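## Task

On the cart's top tier sit six stacked parcels, each labelled with a mail stop code on its upper face. Place the one coded F63 in the desk's letter tray so that no part sticks out past the tray's edge. At the end all five remaining parcels must rest on the cart's top tier within its rim. Release the parcel and move the robot away afterwards. The robot must not topple or be left leaning, or the task fails. Anything that stays in place only because the robot is holding it does not count.

## Robot and tools

ROBOT. A Rainbow Robotics RB-Y1 in a physics simulation. It has a two-wheeled base with two rear casters (0.66 m long, 0.58 m wide, front edge 0.10 m ahead of the wheel axle), a folding leg and torso, a head, and two 7-joint arms, each with a parallel gripper. The base can drive straight or turn in place but cannot move sideways. Loose objects may sometimes get a small push from outside.

FRAMES. The base frame sits on the floor between the drive wheels: x forward, y left, z up. The reported chest, left_hand and right_hand positions use this frame. A hand point lies between its finger pads; the fingers point along the hand's -z and close along its x. Reported hand positions become less accurate at long reach. Odometry is the base frame as it was when the scene began. base_odometry only counts wheel rotation, so wheel slip shows up as travel; its heading runs -3.142 to 3.142, positive to the left.

execute_actions. Arguments: actions (a list containing one action, or empty to simply read state and images) and cameras (a list of head_camera, left_wrist_camera, right_wrist_camera or all; omitted or null gives every camera, [] gives none). An action may contain:
- base: exactly one of translate_m (metres, -3 to 3, an offset from the current spot, forward positive) or rotate_rad (radians, -3.2 to 3.2, an offset turn, left/counter-clockwise positive).
- joints: one object covering both arms, torso and head, keyed by joint name, each value an absolute target (radians, grippers in metres of pad opening). Ranges: torso_squat_rad 0 to 1.2 (bigger lowers a level chest); torso_shift_rad -0.3 to 0.6 (hips forward); torso_pitch_rad -0.2 to 1.4 (forward bow); torso_yaw_rad -1.5 to 1.5 (left positive); shoulder_pitch -2.356 to 2.356 (negative raises the arm forward); left_shoulder_roll_rad 0 to 3.141 and right_shoulder_roll_rad -3.141 to 0 (away from the body lifts outward); shoulder_yaw -2.094 to 2.094; elbow -2.617 to 0.01 (negative bends); forearm_roll -3.141 to 3.141; wrist_pitch -1.57 to 1.919 (negative tips the hand forward); hand_roll -2.705 to 2.705; gripper_m 0 to 0.1; head_pan_rad -0.523 to 0.523; head_tilt_rad -0.35 to 1.57 (positive looks down). Yaw, roll and pan signs are the same on both arms (positive = left / counter-clockwise seen from above). Done tolerances are ±0.02 rad and ±0.004 m.
- speeds: caps for this action only, translate_m 0.05 to 0.4 m/s, rotate_rad 0.1 to 1.509 rad/s.
- min_time_s: 0.1 to 8, the shortest duration of each arm and head move.
The torso also has joint-sum limits: squat+shift <= 1.52; squat-shift+pitch <= 1.57; shift+0.5 pitch-0.4 squat <= 0.7; shift+0.3 pitch-0.5 squat <= 0.39. Breaking one leaves the torso short of target with off_target. A base move that would need over 8.667 s is refused, and so is any call with an unknown key or an out-of-range value. Joints not named in an action may keep pushing toward earlier targets. Every action is capped at 15 s.

RESULTS. The result gives joint_positions, hand and chest poses, base_odometry, base_status, joint_status and on_its_own (for things not commanded; 'held at' is the held target), plus one image per requested camera, listed in the order of the pictures line. Status words: done; off_target; limit_stop_at_<name>; contact_stop (the torso or an arm met firm resistance); time_out; stopped_with_arm; limit_stop_at_own_body (stopped before touching the robot's own body); not_followed or 'joint command not followed' with a cause line (arm targets refused by the self/arm collision check; grippers still move). A stop on one joint halts its whole group (torso, left arm, right arm), and that group holds where it stopped. After a stop, first back the arm off in its own action, then the torso. If both hands hold one object and the torso contact-stops right at the start with nothing in the way, resend every arm joint at its current reading and then repeat the torso command. When one result reports a stop, the remaining calls in that reply are skipped. A gripper holding something reads off_target; to grip, command an opening at least 0.005 m narrower than the object.

OTHER TOOLS. wait(seconds 0 to 10) lets the scene run and returns state and images. zoom_image(camera, region [x0,y0,x1,y1] pixels, at most 504x504) enlarges part of that camera's latest image. The head image is 896x504 and the wrist images are 644x364. read_manual(section "licences") only returns licence text. finished_scene(scene = the current number) ends the scene for good and reports whether the task succeeded.

CAUTIONS. The base does not stop at furniture and may keep pushing against it. A bent leg can stick out past the base front and, when it hits furniture, slide the robot back without that showing in odometry. Never let the arms bang or press into each other; grippers count too, and the arm-to-arm check ignores hands. Each arm is rated for 3 kg, and heavy loads far in front can tip the robot. Contact torque reaching a joint's load limit (shoulder 63, elbow 32.4, wrist joints 22.5 N m) freezes the robot for 10 s. Holding loads heats the motors: MOTOR HOT appears at 65 °C and an OVER-TEMPERATURE FAULT at 80 °C, which needs the targets resent afterwards. While you plan, the robot keeps its last command. Avoid dropping, slamming or shoving objects, release the parcel gently in the tray, and leave the other parcels settled on the cart.

Each tool is called as name(argument=value, ...) on one line, values as JSON.

## Session

execute_actions(actions=[])

Scene clock: 0.00 s.
base_odometry: x=+0.000 y=+0.000 heading=+0.000 (m, m, rad; odometry frame)
base_status: not commanded
joint_positions: torso_squat_rad=+0.350 torso_shift_rad=+0.001 torso_pitch_rad=+0.000 torso_yaw_rad=+0.000 left_shoulder_pitch_rad=+0.028 left_shoulder_roll_rad=+0.043 left_shoulder_yaw_rad=-0.001 left_elbow_rad=-0.216 left_forearm_roll_rad=-0.006 left_wrist_pitch_rad=+0.009 left_hand_roll_rad=-0.026 left_gripper_m=+0.099 right_shoulder_pitch_rad=+0.017 right_shoulder_roll_rad=-0.024 right_shoulder_yaw_rad=+0.009 right_elbow_rad=-0.201 right_forearm_roll_rad=+0.009 right_wrist_pitch_rad=+0.012 right_hand_roll_rad=-0.016 right_gripper_m=+0.100 head_pan_rad=+0.001 head_tilt_rad=+0.401
joint_status: not commanded
chest: x=-0.2276 y=+0.0000 z=+1.2476 quat_wxyz=(+1.000, +0.000, +0.000, +0.000) (m; base frame)
left_hand: x=-0.1447 y=+0.2533 z=+0.5675 quat_wxyz=(+0.996, +0.023, -0.090, -0.014) (m; base frame)
right_hand: x=-0.1449 y=-0.2381 z=+0.5669 quat_wxyz=(+0.996, -0.012, -0.086, -0.001) (m; base frame)
pictures: head_camera, left_wrist_camera, right_wrist_camera
Images, in order (width x height): head_camera 896x504, left_wrist_camera 644x364, right_wrist_camera 644x364.

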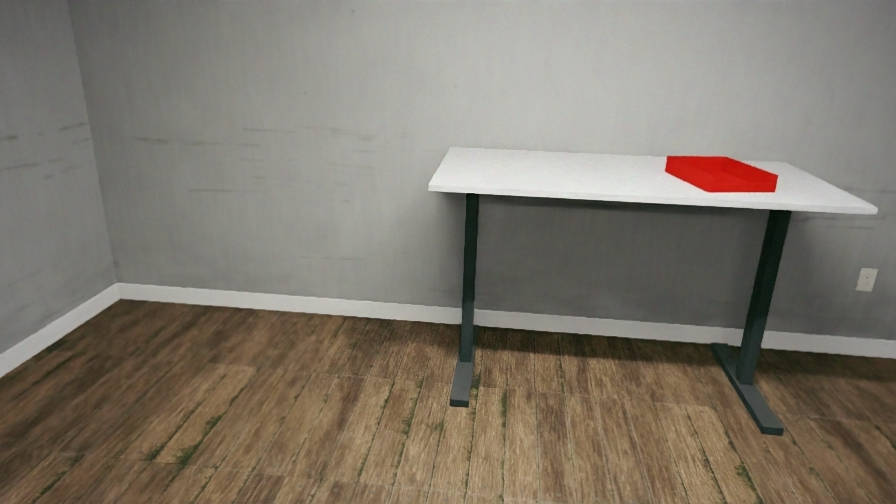

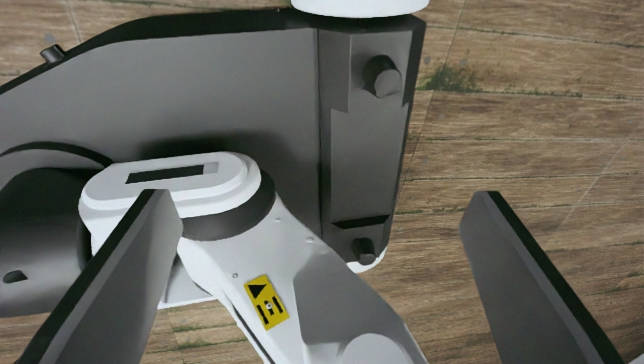

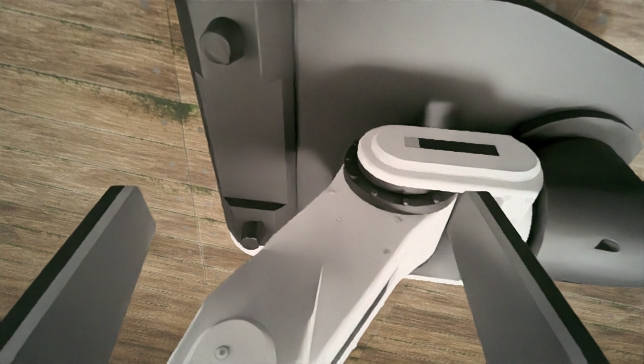

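execute_actions(actions=[{"base":{"rotate_rad":-1.0},"joints":{"head_pan_rad":-0.3}}], cameras=["head_camera"])

Scene clock: 8.33 s.
base_odometry: x=+0.000 y=+0.000 heading=-0.999 (m, m, rad; odometry frame)
base_status: done
joint_positions: torso_squat_rad=+0.350 torso_shift_rad=+0.001 torso_pitch_rad=+0.000 torso_yaw_rad=+0.000 left_shoulder_pitch_rad=+0.028 left_shoulder_roll_rad=+0.043 left_shoulder_yaw_rad=-0.001 left_elbow_rad=-0.216 left_forearm_roll_rad=-0.006 left_wrist_pitch_rad=+0.009 left_hand_roll_rad=-0.026 left_gripper_m=+0.099 right_shoulder_pitch_rad=+0.017 right_shoulder_roll_rad=-0.024 right_shoulder_yaw_rad=+0.009 right_elbow_rad=-0.201 right_forearm_roll_rad=+0.009 right_wrist_pitch_rad=+0.012 right_hand_roll_rad=-0.016 right_gripper_m=+0.100 head_pan_rad=-0.300 head_tilt_rad=+0.401
joint_status: all done
chest: x=-0.2276 y=+0.0000 z=+1.2476 quat_wxyz=(+1.000, +0.000, +0.000, +0.000) (m; base frame)
left_hand: x=-0.1447 y=+0.2533 z=+0.5675 quat_wxyz=(+0.996, +0.023, -0.090, -0.014) (m; base frame)
right_hand: x=-0.1449 y=-0.2381 z=+0.5669 quat_wxyz=(+0.996, -0.012, -0.086, -0.001) (m; base frame)
pictures: head_camera
Images, in order (width x height): head_camera 896x504.

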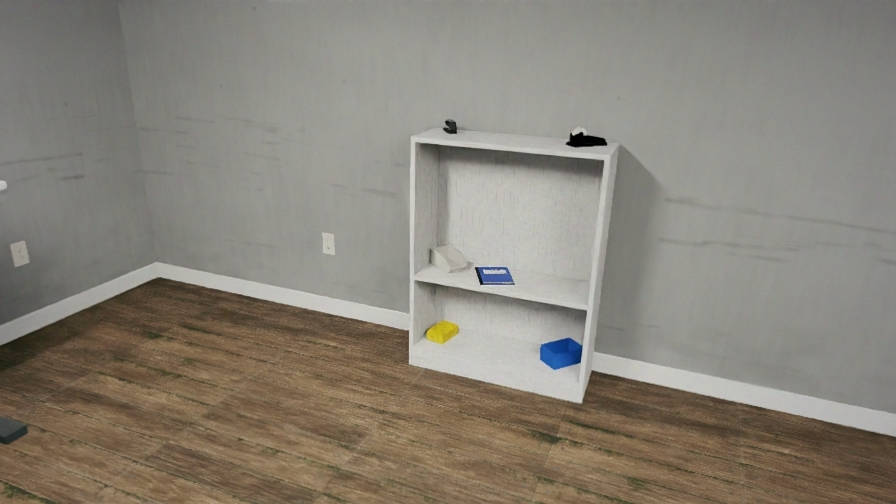

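execute_actions(actions=[{"base":{"rotate_rad":-1.4},"joints":{"head_pan_rad":-0.3}}], cameras=["head_camera"])

execute_actions(actions=[{"base":{"rotate_rad":-1.3}}], cameras=["head_camera"])

Scene clock: 15.60 s.
base_odometry: x=+0.000 y=+0.000 heading=-2.399 (m, m, rad; odometry frame)
base_status: done
joint_positions: torso_squat_rad=+0.350 torso_shift_rad=+0.000 torso_pitch_rad=+0.000 torso_yaw_rad=+0.000 left_shoulder_pitch_rad=+0.028 left_shoulder_roll_rad=+0.043 left_shoulder_yaw_rad=-0.001 left_elbow_rad=-0.216 left_forearm_roll_rad=-0.006 left_wrist_pitch_rad=+0.009 left_hand_roll_rad=-0.026 left_gripper_m=+0.099 right_shoulder_pitch_rad=+0.017 right_shoulder_roll_rad=-0.024 right_shoulder_yaw_rad=+0.009 right_elbow_rad=-0.201 right_forearm_roll_rad=+0.009 right_wrist_pitch_rad=+0.012 right_hand_roll_rad=-0.016 right_gripper_m=+0.100 head_pan_rad=-0.300 head_tilt_rad=+0.401
joint_status: all done
chest: x=-0.2276 y=+0.0000 z=+1.2476 quat_wxyz=(+1.000, +0.000, +0.000, +0.000) (m; base frame)
left_hand: x=-0.1447 y=+0.2533 z=+0.5675 quat_wxyz=(+0.996, +0.023, -0.090, -0.014) (m; base frame)
right_hand: x=-0.1449 y=-0.2381 z=+0.5669 quat_wxyz=(+0.996, -0.012, -0.086, -0.001) (m; base frame)
pictures: head_camera
Images, in order (width x height): head_camera 896x504.

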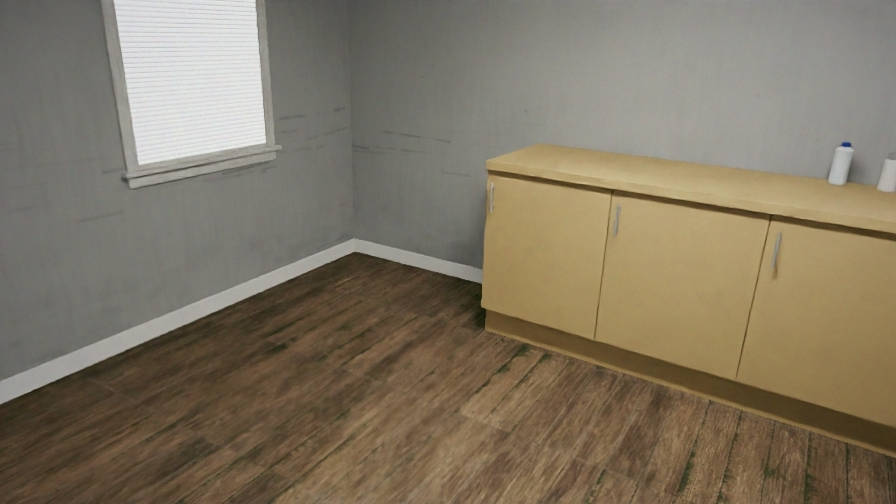

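Scene clock: 19.20 s.
base_odometry: x=+0.000 y=+0.000 heading=+2.585 (m, m, rad; odometry frame)
base_status: done
joint_positions: torso_squat_rad=+0.350 torso_shift_rad=+0.001 torso_pitch_rad=+0.000 torso_yaw_rad=+0.000 left_shoulder_pitch_rad=+0.028 left_shoulder_roll_rad=+0.043 left_shoulder_yaw_rad=-0.001 left_elbow_rad=-0.216 left_forearm_roll_rad=-0.006 left_wrist_pitch_rad=+0.009 left_hand_roll_rad=-0.026 left_gripper_m=+0.099 right_shoulder_pitch_rad=+0.017 right_shoulder_roll_rad=-0.024 right_shoulder_yaw_rad=+0.009 right_elbow_rad=-0.201 right_forearm_roll_rad=+0.009 right_wrist_pitch_rad=+0.012 right_hand_roll_rad=-0.016 right_gripper_m=+0.100 head_pan_rad=-0.300 head_tilt_rad=+0.401
joint_status: not commanded
chest: x=-0.2276 y=+0.0000 z=+1.2476 quat_wxyz=(+1.000, +0.000, +0.000, +0.000) (m; base frame)
left_hand: x=-0.1447 y=+0.2533 z=+0.5675 quat_wxyz=(+0.996, +0.023, -0.090, -0.014) (m; base frame)
right_hand: x=-0.1449 y=-0.2381 z=+0.5669 quat_wxyz=(+0.996, -0.012, -0.086, -0.001) (m; base frame)
pictures: head_camera
Images, in order (width x height): head_camera 896x504.

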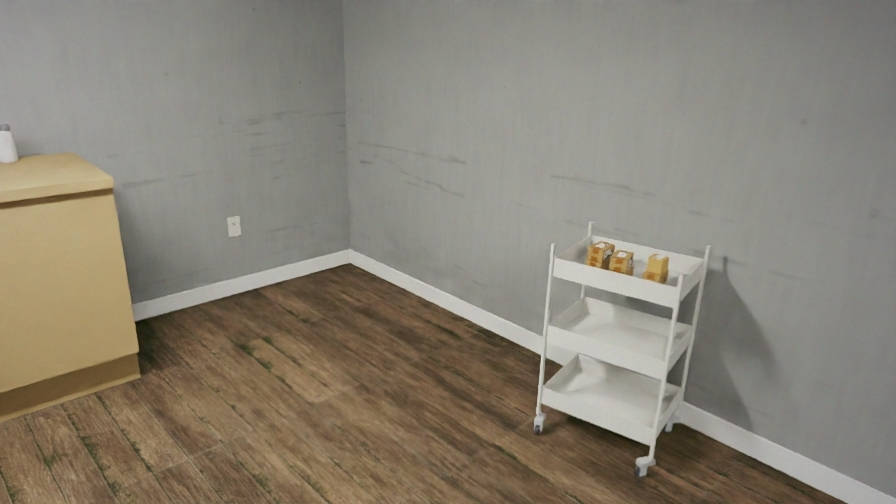

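execute_actions(actions=[{"base":{"rotate_rad":-0.43},"joints":{"head_pan_rad":0,"head_tilt_rad":0.8}}], cameras=[])

execute_actions(actions=[{"base":{"translate_m":1.25}}], cameras=[])

execute_actions(actions=[{"base":{"rotate_rad":-0.5}}], cameras=["head_camera"])

Scene clock: 30.60 s.
base_odometry: x=+0.000 y=+0.000 heading=+2.155 (m, m, rad; odometry frame)
base_status: done
joint_positions: torso_squat_rad=+0.350 torso_shift_rad=+0.001 torso_pitch_rad=+0.000 torso_yaw_rad=+0.000 left_shoulder_pitch_rad=+0.028 left_shoulder_roll_rad=+0.043 left_shoulder_yaw_rad=-0.001 left_elbow_rad=-0.216 left_forearm_roll_rad=-0.006 left_wrist_pitch_rad=+0.009 left_hand_roll_rad=-0.026 left_gripper_m=+0.099 right_shoulder_pitch_rad=+0.017 right_shoulder_roll_rad=-0.024 right_shoulder_yaw_rad=+0.009 right_elbow_rad=-0.201 right_forearm_roll_rad=+0.009 right_wrist_pitch_rad=+0.012 right_hand_roll_rad=-0.016 right_gripper_m=+0.100 head_pan_rad=+0.000 head_tilt_rad=+0.800
joint_status: all done
chest: x=-0.2276 y=+0.0000 z=+1.2476 quat_wxyz=(+1.000, +0.000, +0.000, +0.000) (m; base frame)
left_hand: x=-0.1447 y=+0.2533 z=+0.5675 quat_wxyz=(+0.996, +0.023, -0.090, -0.014) (m; base frame)
right_hand: x=-0.1449 y=-0.2381 z=+0.5669 quat_wxyz=(+0.996, -0.012, -0.086, -0.001) (m; base frame)
pictures: none
No camera images: the call's "cameras" was empty. Leave "cameras" out to get every camera's image.

Scene clock: 35.17 s.
base_odometry: x=-0.689 y=+1.043 heading=+2.155 (m, m, rad; odometry frame)
base_status: done
joint_positions: torso_squat_rad=+0.350 torso_shift_rad=+0.001 torso_pitch_rad=+0.000 torso_yaw_rad=+0.000 left_shoulder_pitch_rad=+0.028 left_shoulder_roll_rad=+0.043 left_shoulder_yaw_rad=-0.001 left_elbow_rad=-0.216 left_forearm_roll_rad=-0.006 left_wrist_pitch_rad=+0.009 left_hand_roll_rad=-0.026 left_gripper_m=+0.099 right_shoulder_pitch_rad=+0.017 right_shoulder_roll_rad=-0.024 right_shoulder_yaw_rad=+0.009 right_elbow_rad=-0.201 right_forearm_roll_rad=+0.009 right_wrist_pitch_rad=+0.012 right_hand_roll_rad=-0.016 right_gripper_m=+0.100 head_pan_rad=+0.000 head_tilt_rad=+0.800
joint_status: not commanded
chest: x=-0.2275 y=+0.0000 z=+1.2476 quat_wxyz=(+1.000, +0.000, +0.000, +0.000) (m; base frame)
left_hand: x=-0.1447 y=+0.2533 z=+0.5675 quat_wxyz=(+0.996, +0.023, -0.090, -0.014) (m; base frame)
right_hand: x=-0.1449 y=-0.2381 z=+0.5669 quat_wxyz=(+0.996, -0.012, -0.086, -0.001) (m; base frame)
pictures: none
No camera images: the call's "cameras" was empty. Leave "cameras" out to get every camera's image.

Scene clock: 37.63 s.
base_odometry: x=-0.689 y=+1.043 heading=+1.655 (m, m, rad; odometry frame)
base_status: done
joint_positions: torso_squat_rad=+0.350 torso_shift_rad=+0.001 torso_pitch_rad=+0.000 torso_yaw_rad=+0.000 left_shoulder_pitch_rad=+0.028 left_shoulder_roll_rad=+0.043 left_shoulder_yaw_rad=-0.001 left_elbow_rad=-0.216 left_forearm_roll_rad=-0.006 left_wrist_pitch_rad=+0.009 left_hand_roll_rad=-0.026 left_gripper_m=+0.099 right_shoulder_pitch_rad=+0.017 right_shoulder_roll_rad=-0.024 right_shoulder_yaw_rad=+0.009 right_elbow_rad=-0.201 right_forearm_roll_rad=+0.009 right_wrist_pitch_rad=+0.012 right_hand_roll_rad=-0.016 right_gripper_m=+0.100 head_pan_rad=+0.000 head_tilt_rad=+0.800
joint_status: not commanded
chest: x=-0.2275 y=+0.0000 z=+1.2476 quat_wxyz=(+1.000, +0.000, +0.000, +0.000) (m; base frame)
left_hand: x=-0.1447 y=+0.2533 z=+0.5675 quat_wxyz=(+0.996, +0.023, -0.090, -0.014) (m; base frame)
right_hand: x=-0.1449 y=-0.2381 z=+0.5669 quat_wxyz=(+0.996, -0.012, -0.086, -0.001) (m; base frame)
pictures: head_camera
Images, in order (width x height): head_camera 896x504.

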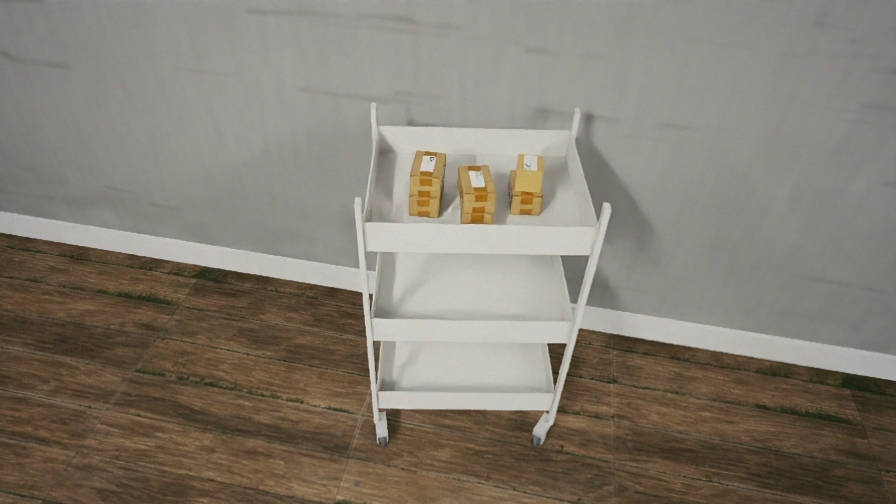

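execute_actions(actions=[{"base":{"translate_m":0.3},"joints":{"right_shoulder_pitch_rad":-0.8,"right_shoulder_roll_rad":0,"right_shoulder_yaw_rad":-0.145,"right_elbow_rad":-0.82,"right_wrist_pitch_rad":1.57,"right_hand_roll_rad":1.42,"torso_squat_rad":0.2,"head_tilt_rad":1.0}}], cameras=["head_camera"])

zoom_image(camera="head_camera", region=[340,100,660,300])

Scene clock: 52.93 s.
base_odometry: x=-0.714 y=+1.342 heading=+1.654 (m, m, rad; odometry frame)
base_status: done
joint_positions: torso_squat_rad=+0.200 torso_shift_rad=+0.001 torso_pitch_rad=+0.000 torso_yaw_rad=+0.000 left_shoulder_pitch_rad=+0.027 left_shoulder_roll_rad=+0.043 left_shoulder_yaw_rad=-0.001 left_elbow_rad=-0.216 left_forearm_roll_rad=-0.006 left_wrist_pitch_rad=+0.009 left_hand_roll_rad=-0.026 left_gripper_m=+0.099 right_shoulder_pitch_rad=-0.800 right_shoulder_roll_rad=+0.000 right_shoulder_yaw_rad=-0.145 right_elbow_rad=-0.820 right_forearm_roll_rad=+0.009 right_wrist_pitch_rad=+1.570 right_hand_roll_rad=+1.420 right_gripper_m=+0.100 head_pan_rad=+0.000 head_tilt_rad=+1.000
joint_status: all done
chest: x=-0.2275 y=+0.0000 z=+1.2760 quat_wxyz=(+1.000, +0.000, +0.000, +0.000) (m; base frame)
left_hand: x=-0.1446 y=+0.2532 z=+0.5960 quat_wxyz=(+0.996, +0.023, -0.090, -0.014) (m; base frame)
right_hand: x=+0.2346 y=-0.1554 z=+0.9131 quat_wxyz=(+0.710, -0.003, +0.003, +0.704) (m; base frame)
pictures: head_camera
Images, in order (width x height): head_camera 896x504.

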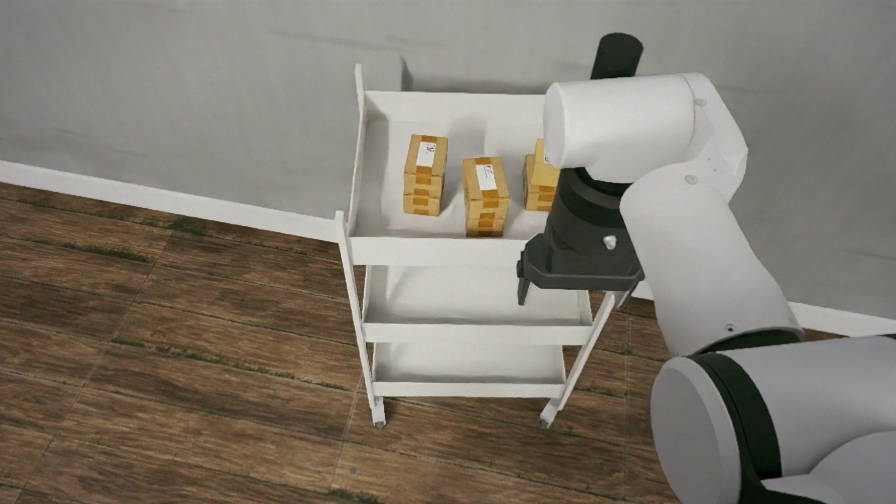

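Region (340, 100, 660, 300) of head_camera's 896x504 image, scaled by 1.575, with more detail than that image has; it fills the top 315 rows of this view, and the rest is white.

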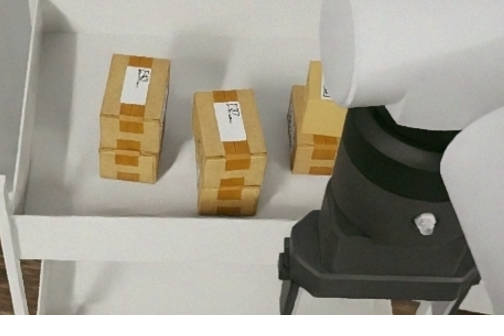

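execute_actions(actions=[{"base":{"translate_m":0.12},"joints":{"torso_shift_rad":0.15,"torso_yaw_rad":-0.3,"head_pan_rad":0.3,"head_tilt_rad":1.2}}], cameras=["head_camera"])

zoom_image(camera="head_camera", region=[380,110,620,270])

Scene clock: 62.40 s.
base_odometry: x=-0.724 y=+1.461 heading=+1.654 (m, m, rad; odometry frame)
base_status: done
joint_positions: torso_squat_rad=+0.200 torso_shift_rad=+0.150 torso_pitch_rad=+0.000 torso_yaw_rad=-0.300 left_shoulder_pitch_rad=+0.028 left_shoulder_roll_rad=+0.043 left_shoulder_yaw_rad=-0.001 left_elbow_rad=-0.216 left_forearm_roll_rad=-0.006 left_wrist_pitch_rad=+0.009 left_hand_roll_rad=-0.026 left_gripper_m=+0.099 right_shoulder_pitch_rad=-0.800 right_shoulder_roll_rad=+0.000 right_shoulder_yaw_rad=-0.145 right_elbow_rad=-0.820 right_forearm_roll_rad=+0.009 right_wrist_pitch_rad=+1.570 right_hand_roll_rad=+1.420 right_gripper_m=+0.100 head_pan_rad=+0.300 head_tilt_rad=+1.200
joint_status: all done
chest: x=-0.1254 y=+0.0000 z=+1.2683 quat_wxyz=(+0.989, +0.000, +0.000, -0.149) (m; base frame)
left_hand: x=+0.0287 y=+0.2174 z=+0.5882 quat_wxyz=(+0.982, +0.009, -0.092, -0.163) (m; base frame)
right_hand: x=+0.2700 y=-0.2850 z=+0.9053 quat_wxyz=(+0.807, -0.003, +0.003, +0.590) (m; base frame)
pictures: head_camera
Images, in order (width x height): head_camera 896x504.

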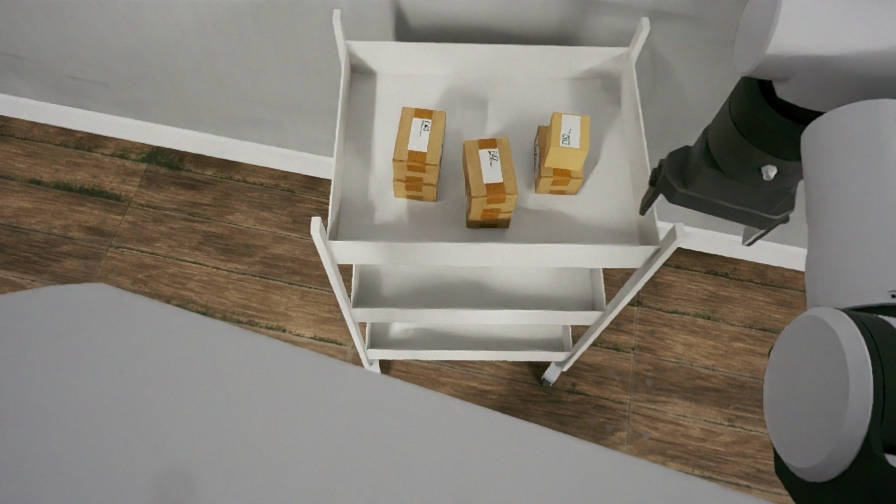

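Region (380, 110, 620, 270) of head_camera's 896x504 image, scaled by 2.100, with more detail than that image has.

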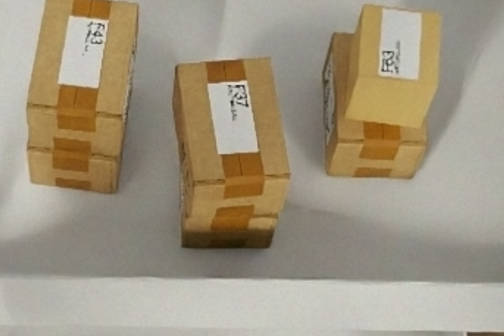

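zoom_image(camera="head_camera", region=[520,100,610,200])

Region (520, 100, 610, 200) of head_camera's 896x504 image, scaled by 5.040, with more detail than that image has; it fills the left 454 columns of this view, and the rest is white.

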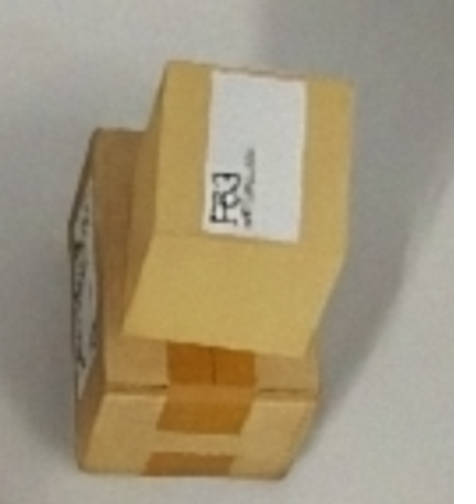

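execute_actions(actions=[{"joints":{"torso_shift_rad":0.23,"torso_yaw_rad":-0.02,"head_pan_rad":0,"right_hand_roll_rad":1.35}}], cameras=["head_camera","right_wrist_camera"])

Scene clock: 70.17 s.
base_odometry: x=-0.724 y=+1.461 heading=+1.654 (m, m, rad; odometry frame)
base_status: not commanded
joint_positions: torso_squat_rad=+0.200 torso_shift_rad=+0.230 torso_pitch_rad=+0.000 torso_yaw_rad=-0.020 left_shoulder_pitch_rad=+0.028 left_shoulder_roll_rad=+0.043 left_shoulder_yaw_rad=-0.001 left_elbow_rad=-0.216 left_forearm_roll_rad=-0.006 left_wrist_pitch_rad=+0.009 left_hand_roll_rad=-0.026 left_gripper_m=+0.099 right_shoulder_pitch_rad=-0.800 right_shoulder_roll_rad=+0.000 right_shoulder_yaw_rad=-0.145 right_elbow_rad=-0.820 right_forearm_roll_rad=+0.009 right_wrist_pitch_rad=+1.570 right_hand_roll_rad=+1.350 right_gripper_m=+0.100 head_pan_rad=+0.000 head_tilt_rad=+1.200
joint_status: all done
chest: x=-0.0715 y=+0.0000 z=+1.2579 quat_wxyz=(+1.000, +0.000, +0.000, -0.010) (m; base frame)
left_hand: x=+0.0165 y=+0.2515 z=+0.5779 quat_wxyz=(+0.995, +0.022, -0.090, -0.024) (m; base frame)
right_hand: x=+0.3872 y=-0.1645 z=+0.8949 quat_wxyz=(+0.741, -0.003, +0.003, +0.672) (m; base frame)
pictures: head_camera, right_wrist_camera
Images, in order (width x height): head_camera 896x504, right_wrist_camera 644x364.

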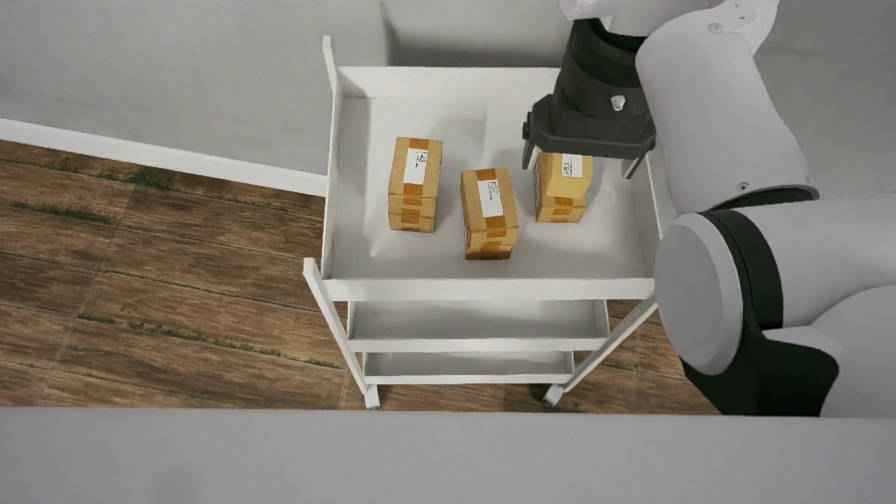

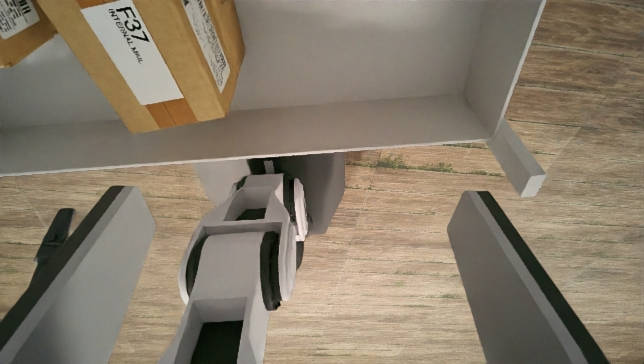

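execute_actions(actions=[{"joints":{"torso_shift_rad":0.34,"torso_yaw_rad":-0.05,"torso_squat_rad":0.3}}], cameras=["head_camera","right_wrist_camera"])

Scene clock: 77.33 s.
base_odometry: x=-0.724 y=+1.461 heading=+1.654 (m, m, rad; odometry frame)
base_status: not commanded
joint_positions: torso_squat_rad=+0.300 torso_shift_rad=+0.340 torso_pitch_rad=+0.000 torso_yaw_rad=-0.050 left_shoulder_pitch_rad=+0.028 left_shoulder_roll_rad=+0.043 left_shoulder_yaw_rad=-0.001 left_elbow_rad=-0.216 left_forearm_roll_rad=-0.006 left_wrist_pitch_rad=+0.009 left_hand_roll_rad=-0.026 left_gripper_m=+0.099 right_shoulder_pitch_rad=-0.800 right_shoulder_roll_rad=+0.000 right_shoulder_yaw_rad=-0.145 right_elbow_rad=-0.820 right_forearm_roll_rad=+0.009 right_wrist_pitch_rad=+1.570 right_hand_roll_rad=+1.350 right_gripper_m=+0.100 head_pan_rad=+0.000 head_tilt_rad=+1.200
joint_status: all done
chest: x=-0.0048 y=+0.0000 z=+1.2204 quat_wxyz=(+1.000, +0.000, +0.000, -0.025) (m; base frame)
left_hand: x=+0.0906 y=+0.2488 z=+0.5403 quat_wxyz=(+0.995, +0.021, -0.090, -0.039) (m; base frame)
right_hand: x=+0.4487 y=-0.1782 z=+0.8574 quat_wxyz=(+0.751, -0.003, +0.003, +0.660) (m; base frame)
pictures: head_camera, right_wrist_camera
Images, in order (width x height): head_camera 896x504, right_wrist_camera 644x364.

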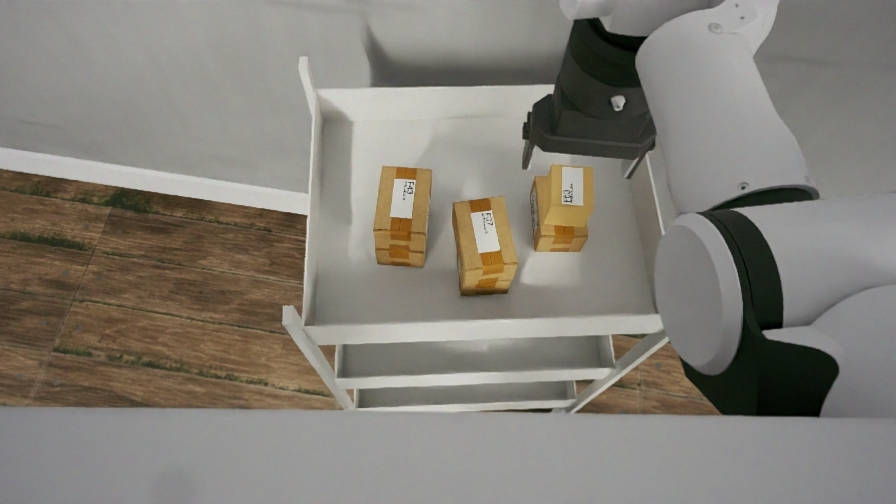

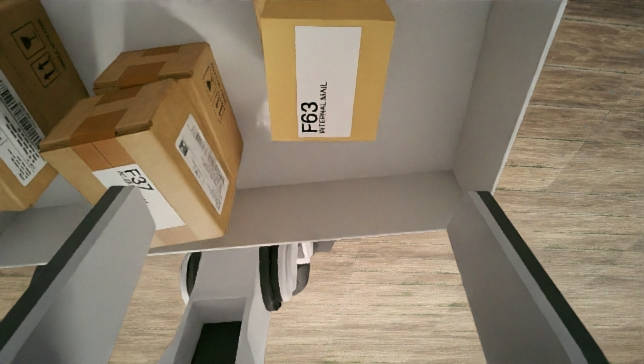

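execute_actions(actions=[{"joints":{"torso_shift_rad":0.396,"torso_yaw_rad":-0.06,"torso_squat_rad":0.49}}], cameras=["head_camera","right_wrist_camera"])

Scene clock: 83.53 s.
base_odometry: x=-0.724 y=+1.461 heading=+1.654 (m, m, rad; odometry frame)
base_status: not commanded
joint_positions: torso_squat_rad=+0.490 torso_shift_rad=+0.396 torso_pitch_rad=+0.000 torso_yaw_rad=-0.060 left_shoulder_pitch_rad=+0.028 left_shoulder_roll_rad=+0.043 left_shoulder_yaw_rad=-0.001 left_elbow_rad=-0.216 left_forearm_roll_rad=-0.006 left_wrist_pitch_rad=+0.009 left_hand_roll_rad=-0.026 left_gripper_m=+0.099 right_shoulder_pitch_rad=-0.800 right_shoulder_roll_rad=+0.000 right_shoulder_yaw_rad=-0.145 right_elbow_rad=-0.820 right_forearm_roll_rad=+0.009 right_wrist_pitch_rad=+1.570 right_hand_roll_rad=+1.350 right_gripper_m=+0.100 head_pan_rad=+0.000 head_tilt_rad=+1.200
joint_status: all done
chest: x=+0.0103 y=+0.0000 z=+1.1598 quat_wxyz=(+1.000, +0.000, +0.000, -0.030) (m; base frame)
left_hand: x=+0.1083 y=+0.2478 z=+0.4797 quat_wxyz=(+0.995, +0.020, -0.091, -0.044) (m; base frame)
right_hand: x=+0.4621 y=-0.1827 z=+0.7968 quat_wxyz=(+0.754, -0.003, +0.003, +0.657) (m; base frame)
pictures: head_camera, right_wrist_camera
Images, in order (width x height): head_camera 896x504, right_wrist_camera 644x364.

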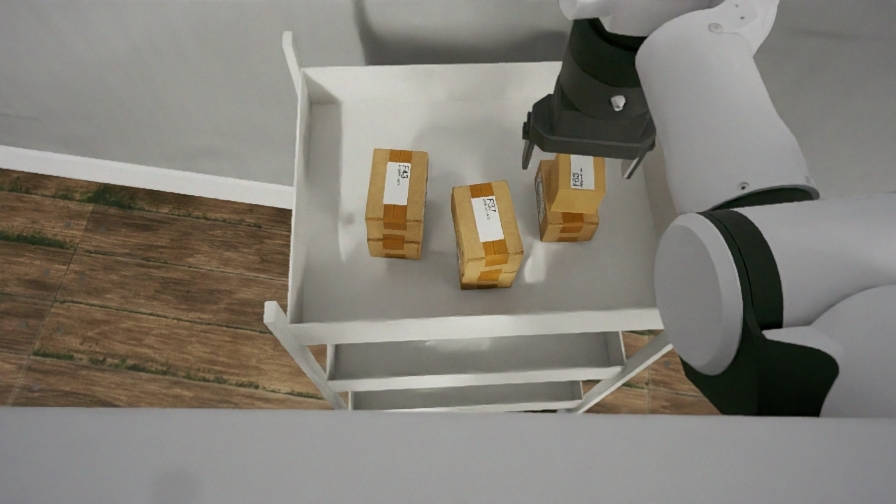

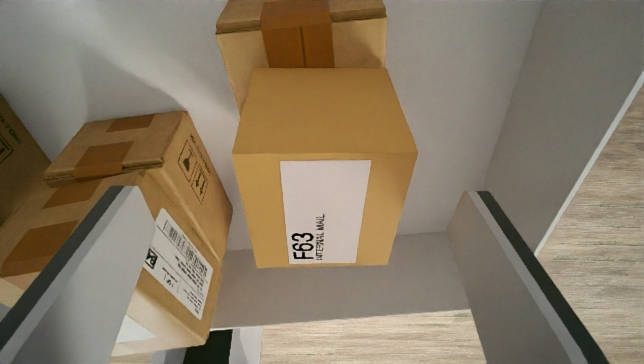

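execute_actions(actions=[{"joints":{"torso_shift_rad":0.417,"torso_squat_rad":0.595,"right_gripper_m":0.08}}], cameras=[])

execute_actions(actions=[{"joints":{"right_gripper_m":0.035}}], cameras=["right_wrist_camera"])

execute_actions(actions=[{"joints":{"torso_shift_rad":0.3,"torso_squat_rad":0.1}}], cameras=["head_camera","right_wrist_camera"])

Scene clock: 95.80 s.
base_odometry: x=-0.724 y=+1.461 heading=+1.654 (m, m, rad; odometry frame)
base_status: not commanded
joint_positions: torso_squat_rad=+0.595 torso_shift_rad=+0.417 torso_pitch_rad=+0.000 torso_yaw_rad=-0.060 left_shoulder_pitch_rad=+0.028 left_shoulder_roll_rad=+0.043 left_shoulder_yaw_rad=-0.001 left_elbow_rad=-0.216 left_forearm_roll_rad=-0.006 left_wrist_pitch_rad=+0.009 left_hand_roll_rad=-0.026 left_gripper_m=+0.099 right_shoulder_pitch_rad=-0.800 right_shoulder_roll_rad=+0.000 right_shoulder_yaw_rad=-0.145 right_elbow_rad=-0.820 right_forearm_roll_rad=+0.009 right_wrist_pitch_rad=+1.570 right_hand_roll_rad=+1.350 right_gripper_m=+0.080 head_pan_rad=+0.000 head_tilt_rad=+1.200
joint_status: all done
chest: x=+0.0069 y=+0.0000 z=+1.1199 quat_wxyz=(+1.000, +0.000, +0.000, -0.030) (m; base frame)
left_hand: x=+0.1049 y=+0.2478 z=+0.4399 quat_wxyz=(+0.995, +0.020, -0.091, -0.044) (m; base frame)
right_hand: x=+0.4587 y=-0.1827 z=+0.7570 quat_wxyz=(+0.754, -0.003, +0.003, +0.657) (m; base frame)
pictures: none
No camera images: the call's "cameras" was empty. Leave "cameras" out to get every camera's image.

Scene clock: 96.73 s.
base_odometry: x=-0.724 y=+1.461 heading=+1.654 (m, m, rad; odometry frame)
base_status: not commanded
joint_positions: torso_squat_rad=+0.595 torso_shift_rad=+0.417 torso_pitch_rad=+0.000 torso_yaw_rad=-0.060 left_shoulder_pitch_rad=+0.028 left_shoulder_roll_rad=+0.043 left_shoulder_yaw_rad=-0.001 left_elbow_rad=-0.216 left_forearm_roll_rad=-0.006 left_wrist_pitch_rad=+0.009 left_hand_roll_rad=-0.026 left_gripper_m=+0.099 right_shoulder_pitch_rad=-0.800 right_shoulder_roll_rad=+0.000 right_shoulder_yaw_rad=-0.145 right_elbow_rad=-0.820 right_forearm_roll_rad=+0.009 right_wrist_pitch_rad=+1.570 right_hand_roll_rad=+1.350 right_gripper_m=+0.050 head_pan_rad=+0.000 head_tilt_rad=+1.200
joint_status: right_gripper_m off_target (ended at +0.050, target +0.035)
chest: x=+0.0069 y=+0.0000 z=+1.1199 quat_wxyz=(+1.000, +0.000, +0.000, -0.030) (m; base frame)
left_hand: x=+0.1049 y=+0.2478 z=+0.4399 quat_wxyz=(+0.995, +0.020, -0.091, -0.044) (m; base frame)
right_hand: x=+0.4587 y=-0.1827 z=+0.7570 quat_wxyz=(+0.754, -0.003, +0.003, +0.657) (m; base frame)
pictures: right_wrist_camera
Images, in order (width x height): right_wrist_camera 644x364.

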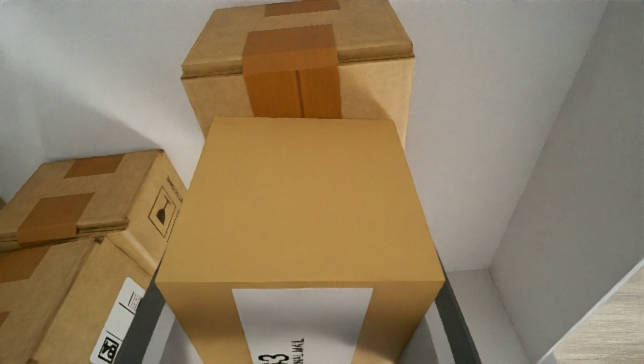

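Scene clock: 99.20 s.
base_odometry: x=-0.724 y=+1.461 heading=+1.654 (m, m, rad; odometry frame)
base_status: not commanded
joint_positions: torso_squat_rad=+0.100 torso_shift_rad=+0.300 torso_pitch_rad=+0.000 torso_yaw_rad=-0.060 left_shoulder_pitch_rad=+0.028 left_shoulder_roll_rad=+0.043 left_shoulder_yaw_rad=-0.001 left_elbow_rad=-0.216 left_forearm_roll_rad=-0.006 left_wrist_pitch_rad=+0.009 left_hand_roll_rad=-0.026 left_gripper_m=+0.099 right_shoulder_pitch_rad=-0.800 right_shoulder_roll_rad=+0.000 right_shoulder_yaw_rad=-0.145 right_elbow_rad=-0.820 right_forearm_roll_rad=+0.009 right_wrist_pitch_rad=+1.570 right_hand_roll_rad=+1.350 right_gripper_m=+0.050 head_pan_rad=+0.000 head_tilt_rad=+1.200
joint_status: all done
chest: x=-0.0221 y=+0.0000 z=+1.2553 quat_wxyz=(+1.000, +0.000, +0.000, -0.030) (m; base frame)
left_hand: x=+0.0759 y=+0.2478 z=+0.5753 quat_wxyz=(+0.995, +0.020, -0.090, -0.044) (m; base frame)
right_hand: x=+0.4297 y=-0.1827 z=+0.8924 quat_wxyz=(+0.754, -0.003, +0.003, +0.657) (m; base frame)
pictures: head_camera, right_wrist_camera
Images, in order (width x height): head_camera 896x504, right_wrist_camera 644x364.

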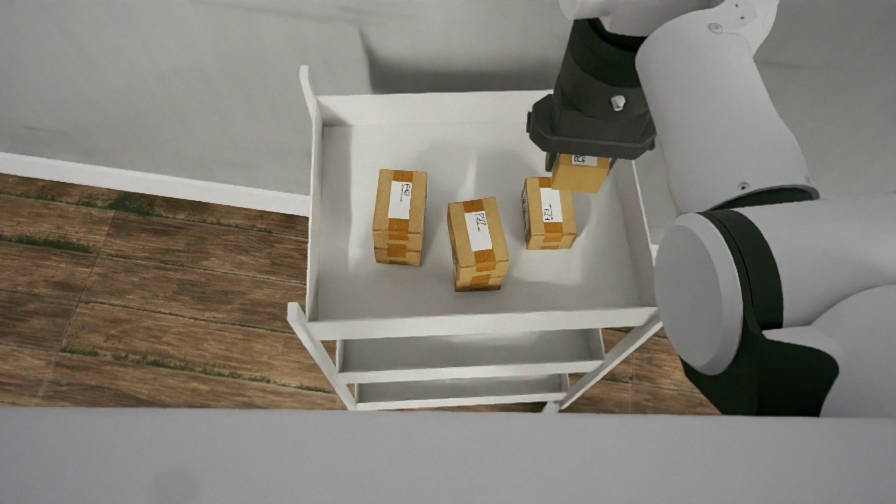

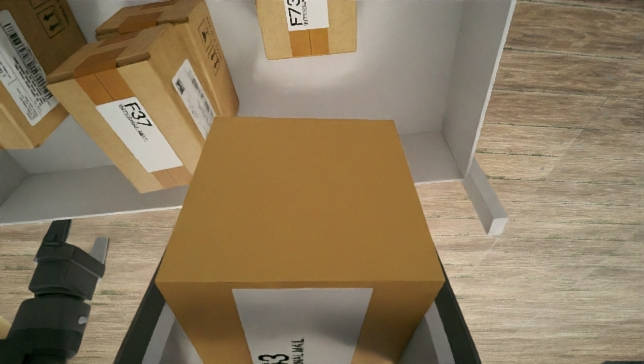

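execute_actions(actions=[{"base":{"translate_m":-1.7},"joints":{"torso_shift_rad":0,"torso_yaw_rad":0,"right_shoulder_pitch_rad":-1.4,"right_shoulder_yaw_rad":-0.28,"right_elbow_rad":-0.6,"right_wrist_pitch_rad":1.9,"head_tilt_rad":0.5},"min_time_s":2}], cameras=[])

execute_actions(actions=[{"base":{"rotate_rad":-1.9},"joints":{"torso_yaw_rad":-0.5,"head_pan_rad":0.5}}], cameras=["head_camera"])

execute_actions(actions=[{"base":{"translate_m":1.5}}], cameras=["head_camera"])

Scene clock: 116.90 s.
base_odometry: x=-0.584 y=-0.233 heading=+1.653 (m, m, rad; odometry frame)
base_status: done
joint_positions: torso_squat_rad=+0.100 torso_shift_rad=+0.000 torso_pitch_rad=+0.000 torso_yaw_rad=+0.000 left_shoulder_pitch_rad=+0.028 left_shoulder_roll_rad=+0.043 left_shoulder_yaw_rad=-0.001 left_elbow_rad=-0.216 left_forearm_roll_rad=-0.006 left_wrist_pitch_rad=+0.009 left_hand_roll_rad=-0.026 left_gripper_m=+0.099 right_shoulder_pitch_rad=-1.400 right_shoulder_roll_rad=+0.000 right_shoulder_yaw_rad=-0.280 right_elbow_rad=-0.600 right_forearm_roll_rad=+0.009 right_wrist_pitch_rad=+1.900 right_hand_roll_rad=+1.350 right_gripper_m=+0.050 head_pan_rad=+0.000 head_tilt_rad=+0.500
joint_status: all done
chest: x=-0.2279 y=+0.0000 z=+1.2864 quat_wxyz=(+1.000, +0.000, +0.000, +0.000) (m; base frame)
left_hand: x=-0.1450 y=+0.2532 z=+0.6064 quat_wxyz=(+0.996, +0.023, -0.090, -0.014) (m; base frame)
right_hand: x=+0.2786 y=-0.0763 z=+1.1454 quat_wxyz=(+0.687, -0.004, +0.002, +0.727) (m; base frame)
pictures: none
No camera images: the call's "cameras" was empty. Leave "cameras" out to get every camera's image.

Scene clock: 121.13 s.
base_odometry: x=-0.584 y=-0.233 heading=-0.247 (m, m, rad; odometry frame)
base_status: done
joint_positions: torso_squat_rad=+0.100 torso_shift_rad=+0.000 torso_pitch_rad=+0.000 torso_yaw_rad=-0.500 left_shoulder_pitch_rad=+0.028 left_shoulder_roll_rad=+0.043 left_shoulder_yaw_rad=-0.001 left_elbow_rad=-0.216 left_forearm_roll_rad=-0.006 left_wrist_pitch_rad=+0.009 left_hand_roll_rad=-0.026 left_gripper_m=+0.099 right_shoulder_pitch_rad=-1.400 right_shoulder_roll_rad=+0.000 right_shoulder_yaw_rad=-0.280 right_elbow_rad=-0.600 right_forearm_roll_rad=+0.009 right_wrist_pitch_rad=+1.900 right_hand_roll_rad=+1.350 right_gripper_m=+0.050 head_pan_rad=+0.500 head_tilt_rad=+0.500
joint_status: all done
chest: x=-0.2280 y=-0.0001 z=+1.2864 quat_wxyz=(+0.969, +0.000, +0.000, -0.247) (m; base frame)
left_hand: x=-0.0338 y=+0.1824 z=+0.6064 quat_wxyz=(+0.961, +0.000, -0.093, -0.260) (m; base frame)
right_hand: x=+0.1800 y=-0.3098 z=+1.1455 quat_wxyz=(+0.845, -0.003, +0.003, +0.534) (m; base frame)
pictures: head_camera
Images, in order (width x height): head_camera 896x504.

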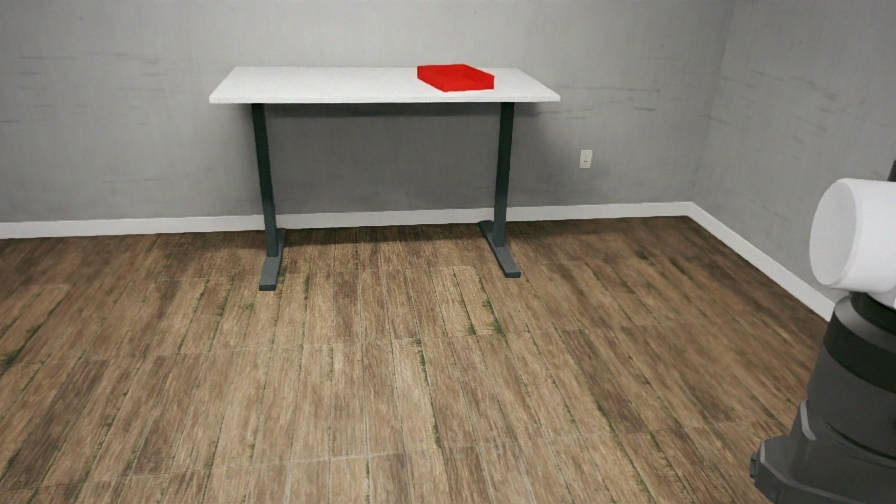

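Scene clock: 126.37 s.
base_odometry: x=+0.871 y=-0.600 heading=-0.247 (m, m, rad; odometry frame)
base_status: done
joint_positions: torso_squat_rad=+0.100 torso_shift_rad=+0.000 torso_pitch_rad=+0.000 torso_yaw_rad=-0.500 left_shoulder_pitch_rad=+0.028 left_shoulder_roll_rad=+0.043 left_shoulder_yaw_rad=-0.001 left_elbow_rad=-0.216 left_forearm_roll_rad=-0.006 left_wrist_pitch_rad=+0.009 left_hand_roll_rad=-0.026 left_gripper_m=+0.099 right_shoulder_pitch_rad=-1.400 right_shoulder_roll_rad=+0.000 right_shoulder_yaw_rad=-0.280 right_elbow_rad=-0.600 right_forearm_roll_rad=+0.009 right_wrist_pitch_rad=+1.900 right_hand_roll_rad=+1.350 right_gripper_m=+0.050 head_pan_rad=+0.500 head_tilt_rad=+0.500
joint_status: not commanded
chest: x=-0.2279 y=-0.0001 z=+1.2864 quat_wxyz=(+0.969, +0.000, +0.000, -0.247) (m; base frame)
left_hand: x=-0.0338 y=+0.1824 z=+0.6064 quat_wxyz=(+0.961, +0.000, -0.093, -0.260) (m; base frame)
right_hand: x=+0.1801 y=-0.3098 z=+1.1454 quat_wxyz=(+0.845, -0.003, +0.003, +0.534) (m; base frame)
pictures: head_camera
Images, in order (width x height): head_camera 896x504.

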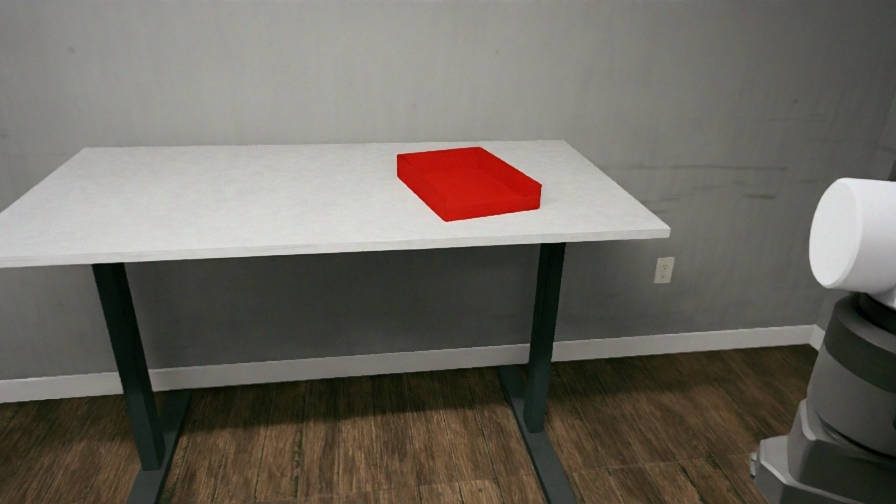

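execute_actions(actions=[{"base":{"translate_m":0.8},"joints":{"torso_yaw_rad":0,"head_pan_rad":0,"head_tilt_rad":1.0,"torso_shift_rad":0.3}}])

Scene clock: 134.40 s.
base_odometry: x=+1.646 y=-0.796 heading=-0.248 (m, m, rad; odometry frame)
base_status: done
joint_positions: torso_squat_rad=+0.100 torso_shift_rad=+0.300 torso_pitch_rad=+0.000 torso_yaw_rad=+0.000 left_shoulder_pitch_rad=+0.028 left_shoulder_roll_rad=+0.043 left_shoulder_yaw_rad=-0.001 left_elbow_rad=-0.216 left_forearm_roll_rad=-0.006 left_wrist_pitch_rad=+0.009 left_hand_roll_rad=-0.026 left_gripper_m=+0.099 right_shoulder_pitch_rad=-1.400 right_shoulder_roll_rad=+0.000 right_shoulder_yaw_rad=-0.280 right_elbow_rad=-0.600 right_forearm_roll_rad=+0.009 right_wrist_pitch_rad=+1.900 right_hand_roll_rad=+1.350 right_gripper_m=+0.050 head_pan_rad=+0.000 head_tilt_rad=+1.000
joint_status: all done
chest: x=-0.0220 y=-0.0001 z=+1.2553 quat_wxyz=(+1.000, +0.000, +0.000, +0.000) (m; base frame)
left_hand: x=+0.0608 y=+0.2532 z=+0.5753 quat_wxyz=(+0.996, +0.023, -0.090, -0.014) (m; base frame)
right_hand: x=+0.4845 y=-0.0762 z=+1.1143 quat_wxyz=(+0.687, -0.004, +0.002, +0.727) (m; base frame)
pictures: head_camera, left_wrist_camera, right_wrist_camera
Images, in order (width x height): head_camera 896x504, left_wrist_camera 644x364, right_wrist_camera 644x364.

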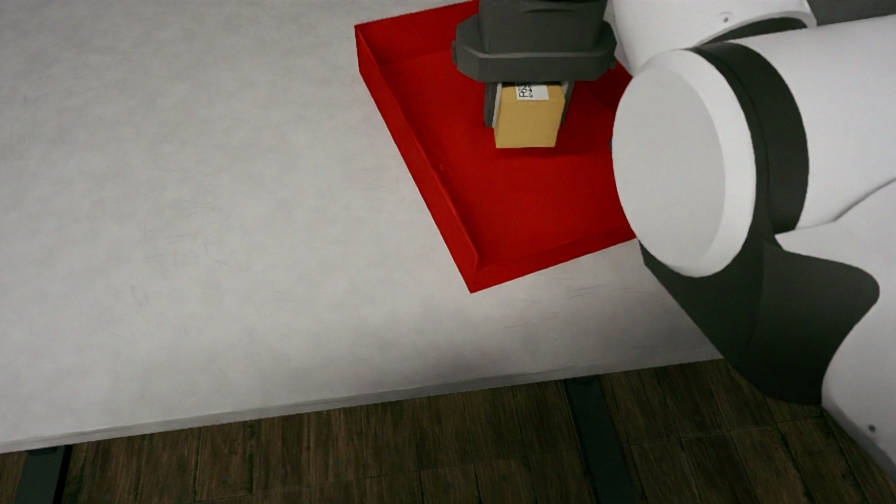

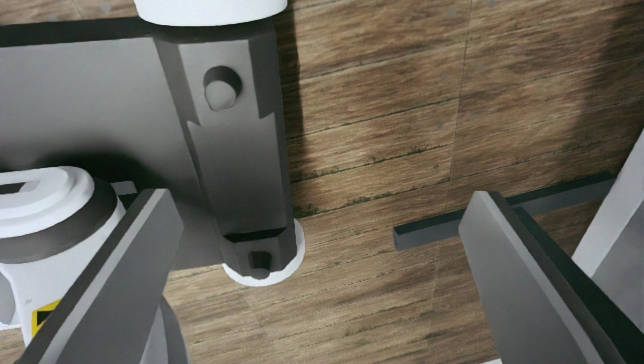

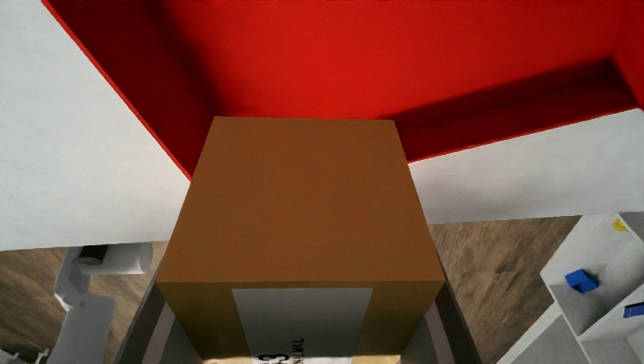

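execute_actions(actions=[{"base":{"translate_m":0.1},"joints":{"torso_yaw_rad":-0.06,"torso_squat_rad":0.585,"torso_shift_rad":0.37,"head_tilt_rad":0.8,"right_hand_roll_rad":1.7}}], cameras=["head_camera","right_wrist_camera"])

Scene clock: 141.00 s.
base_odometry: x=+1.743 y=-0.821 heading=-0.248 (m, m, rad; odometry frame)
base_status: done
joint_positions: torso_squat_rad=+0.585 torso_shift_rad=+0.369 torso_pitch_rad=-0.001 torso_yaw_rad=-0.060 left_shoulder_pitch_rad=+0.028 left_shoulder_roll_rad=+0.043 left_shoulder_yaw_rad=-0.001 left_elbow_rad=-0.216 left_forearm_roll_rad=-0.006 left_wrist_pitch_rad=+0.009 left_hand_roll_rad=-0.026 left_gripper_m=+0.099 right_shoulder_pitch_rad=-1.404 right_shoulder_roll_rad=-0.001 right_shoulder_yaw_rad=-0.280 right_elbow_rad=-0.602 right_forearm_roll_rad=+0.009 right_wrist_pitch_rad=+1.900 right_hand_roll_rad=+1.700 right_gripper_m=+0.050 head_pan_rad=+0.000 head_tilt_rad=+0.800
joint_status: all done
chest: x=-0.0176 y=+0.0000 z=+1.1341 quat_wxyz=(+1.000, +0.000, -0.001, -0.030) (m; base frame)
left_hand: x=+0.0813 y=+0.2478 z=+0.4542 quat_wxyz=(+0.995, +0.020, -0.091, -0.044) (m; base frame)
right_hand: x=+0.4850 y=-0.1058 z=+0.9967 quat_wxyz=(+0.574, -0.007, +0.001, +0.819) (m; base frame)
pictures: head_camera, right_wrist_camera
Images, in order (width x height): head_camera 896x504, right_wrist_camera 644x364.

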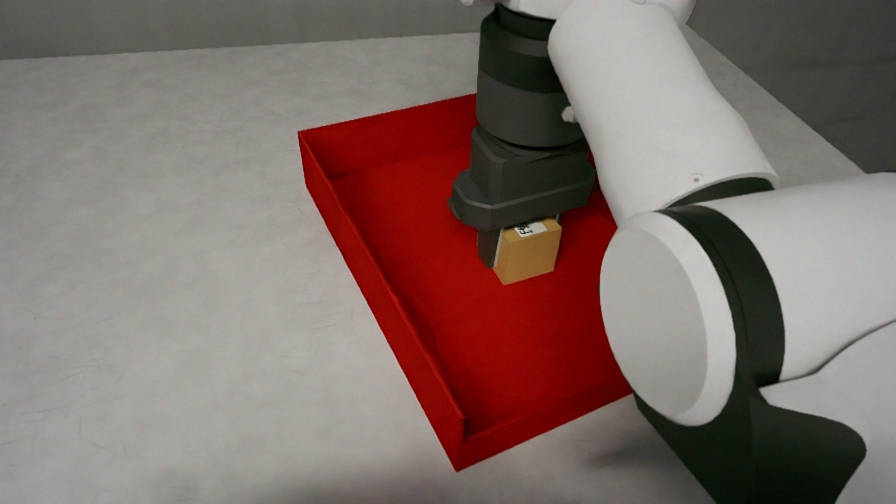

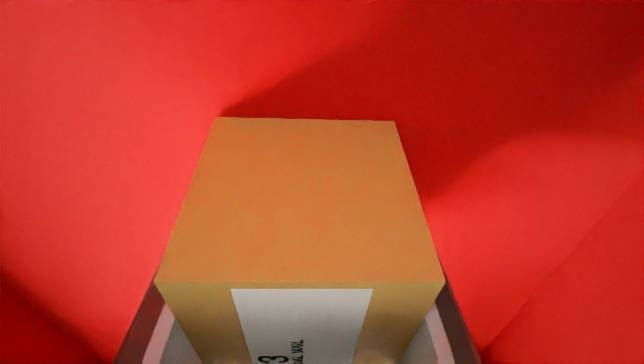

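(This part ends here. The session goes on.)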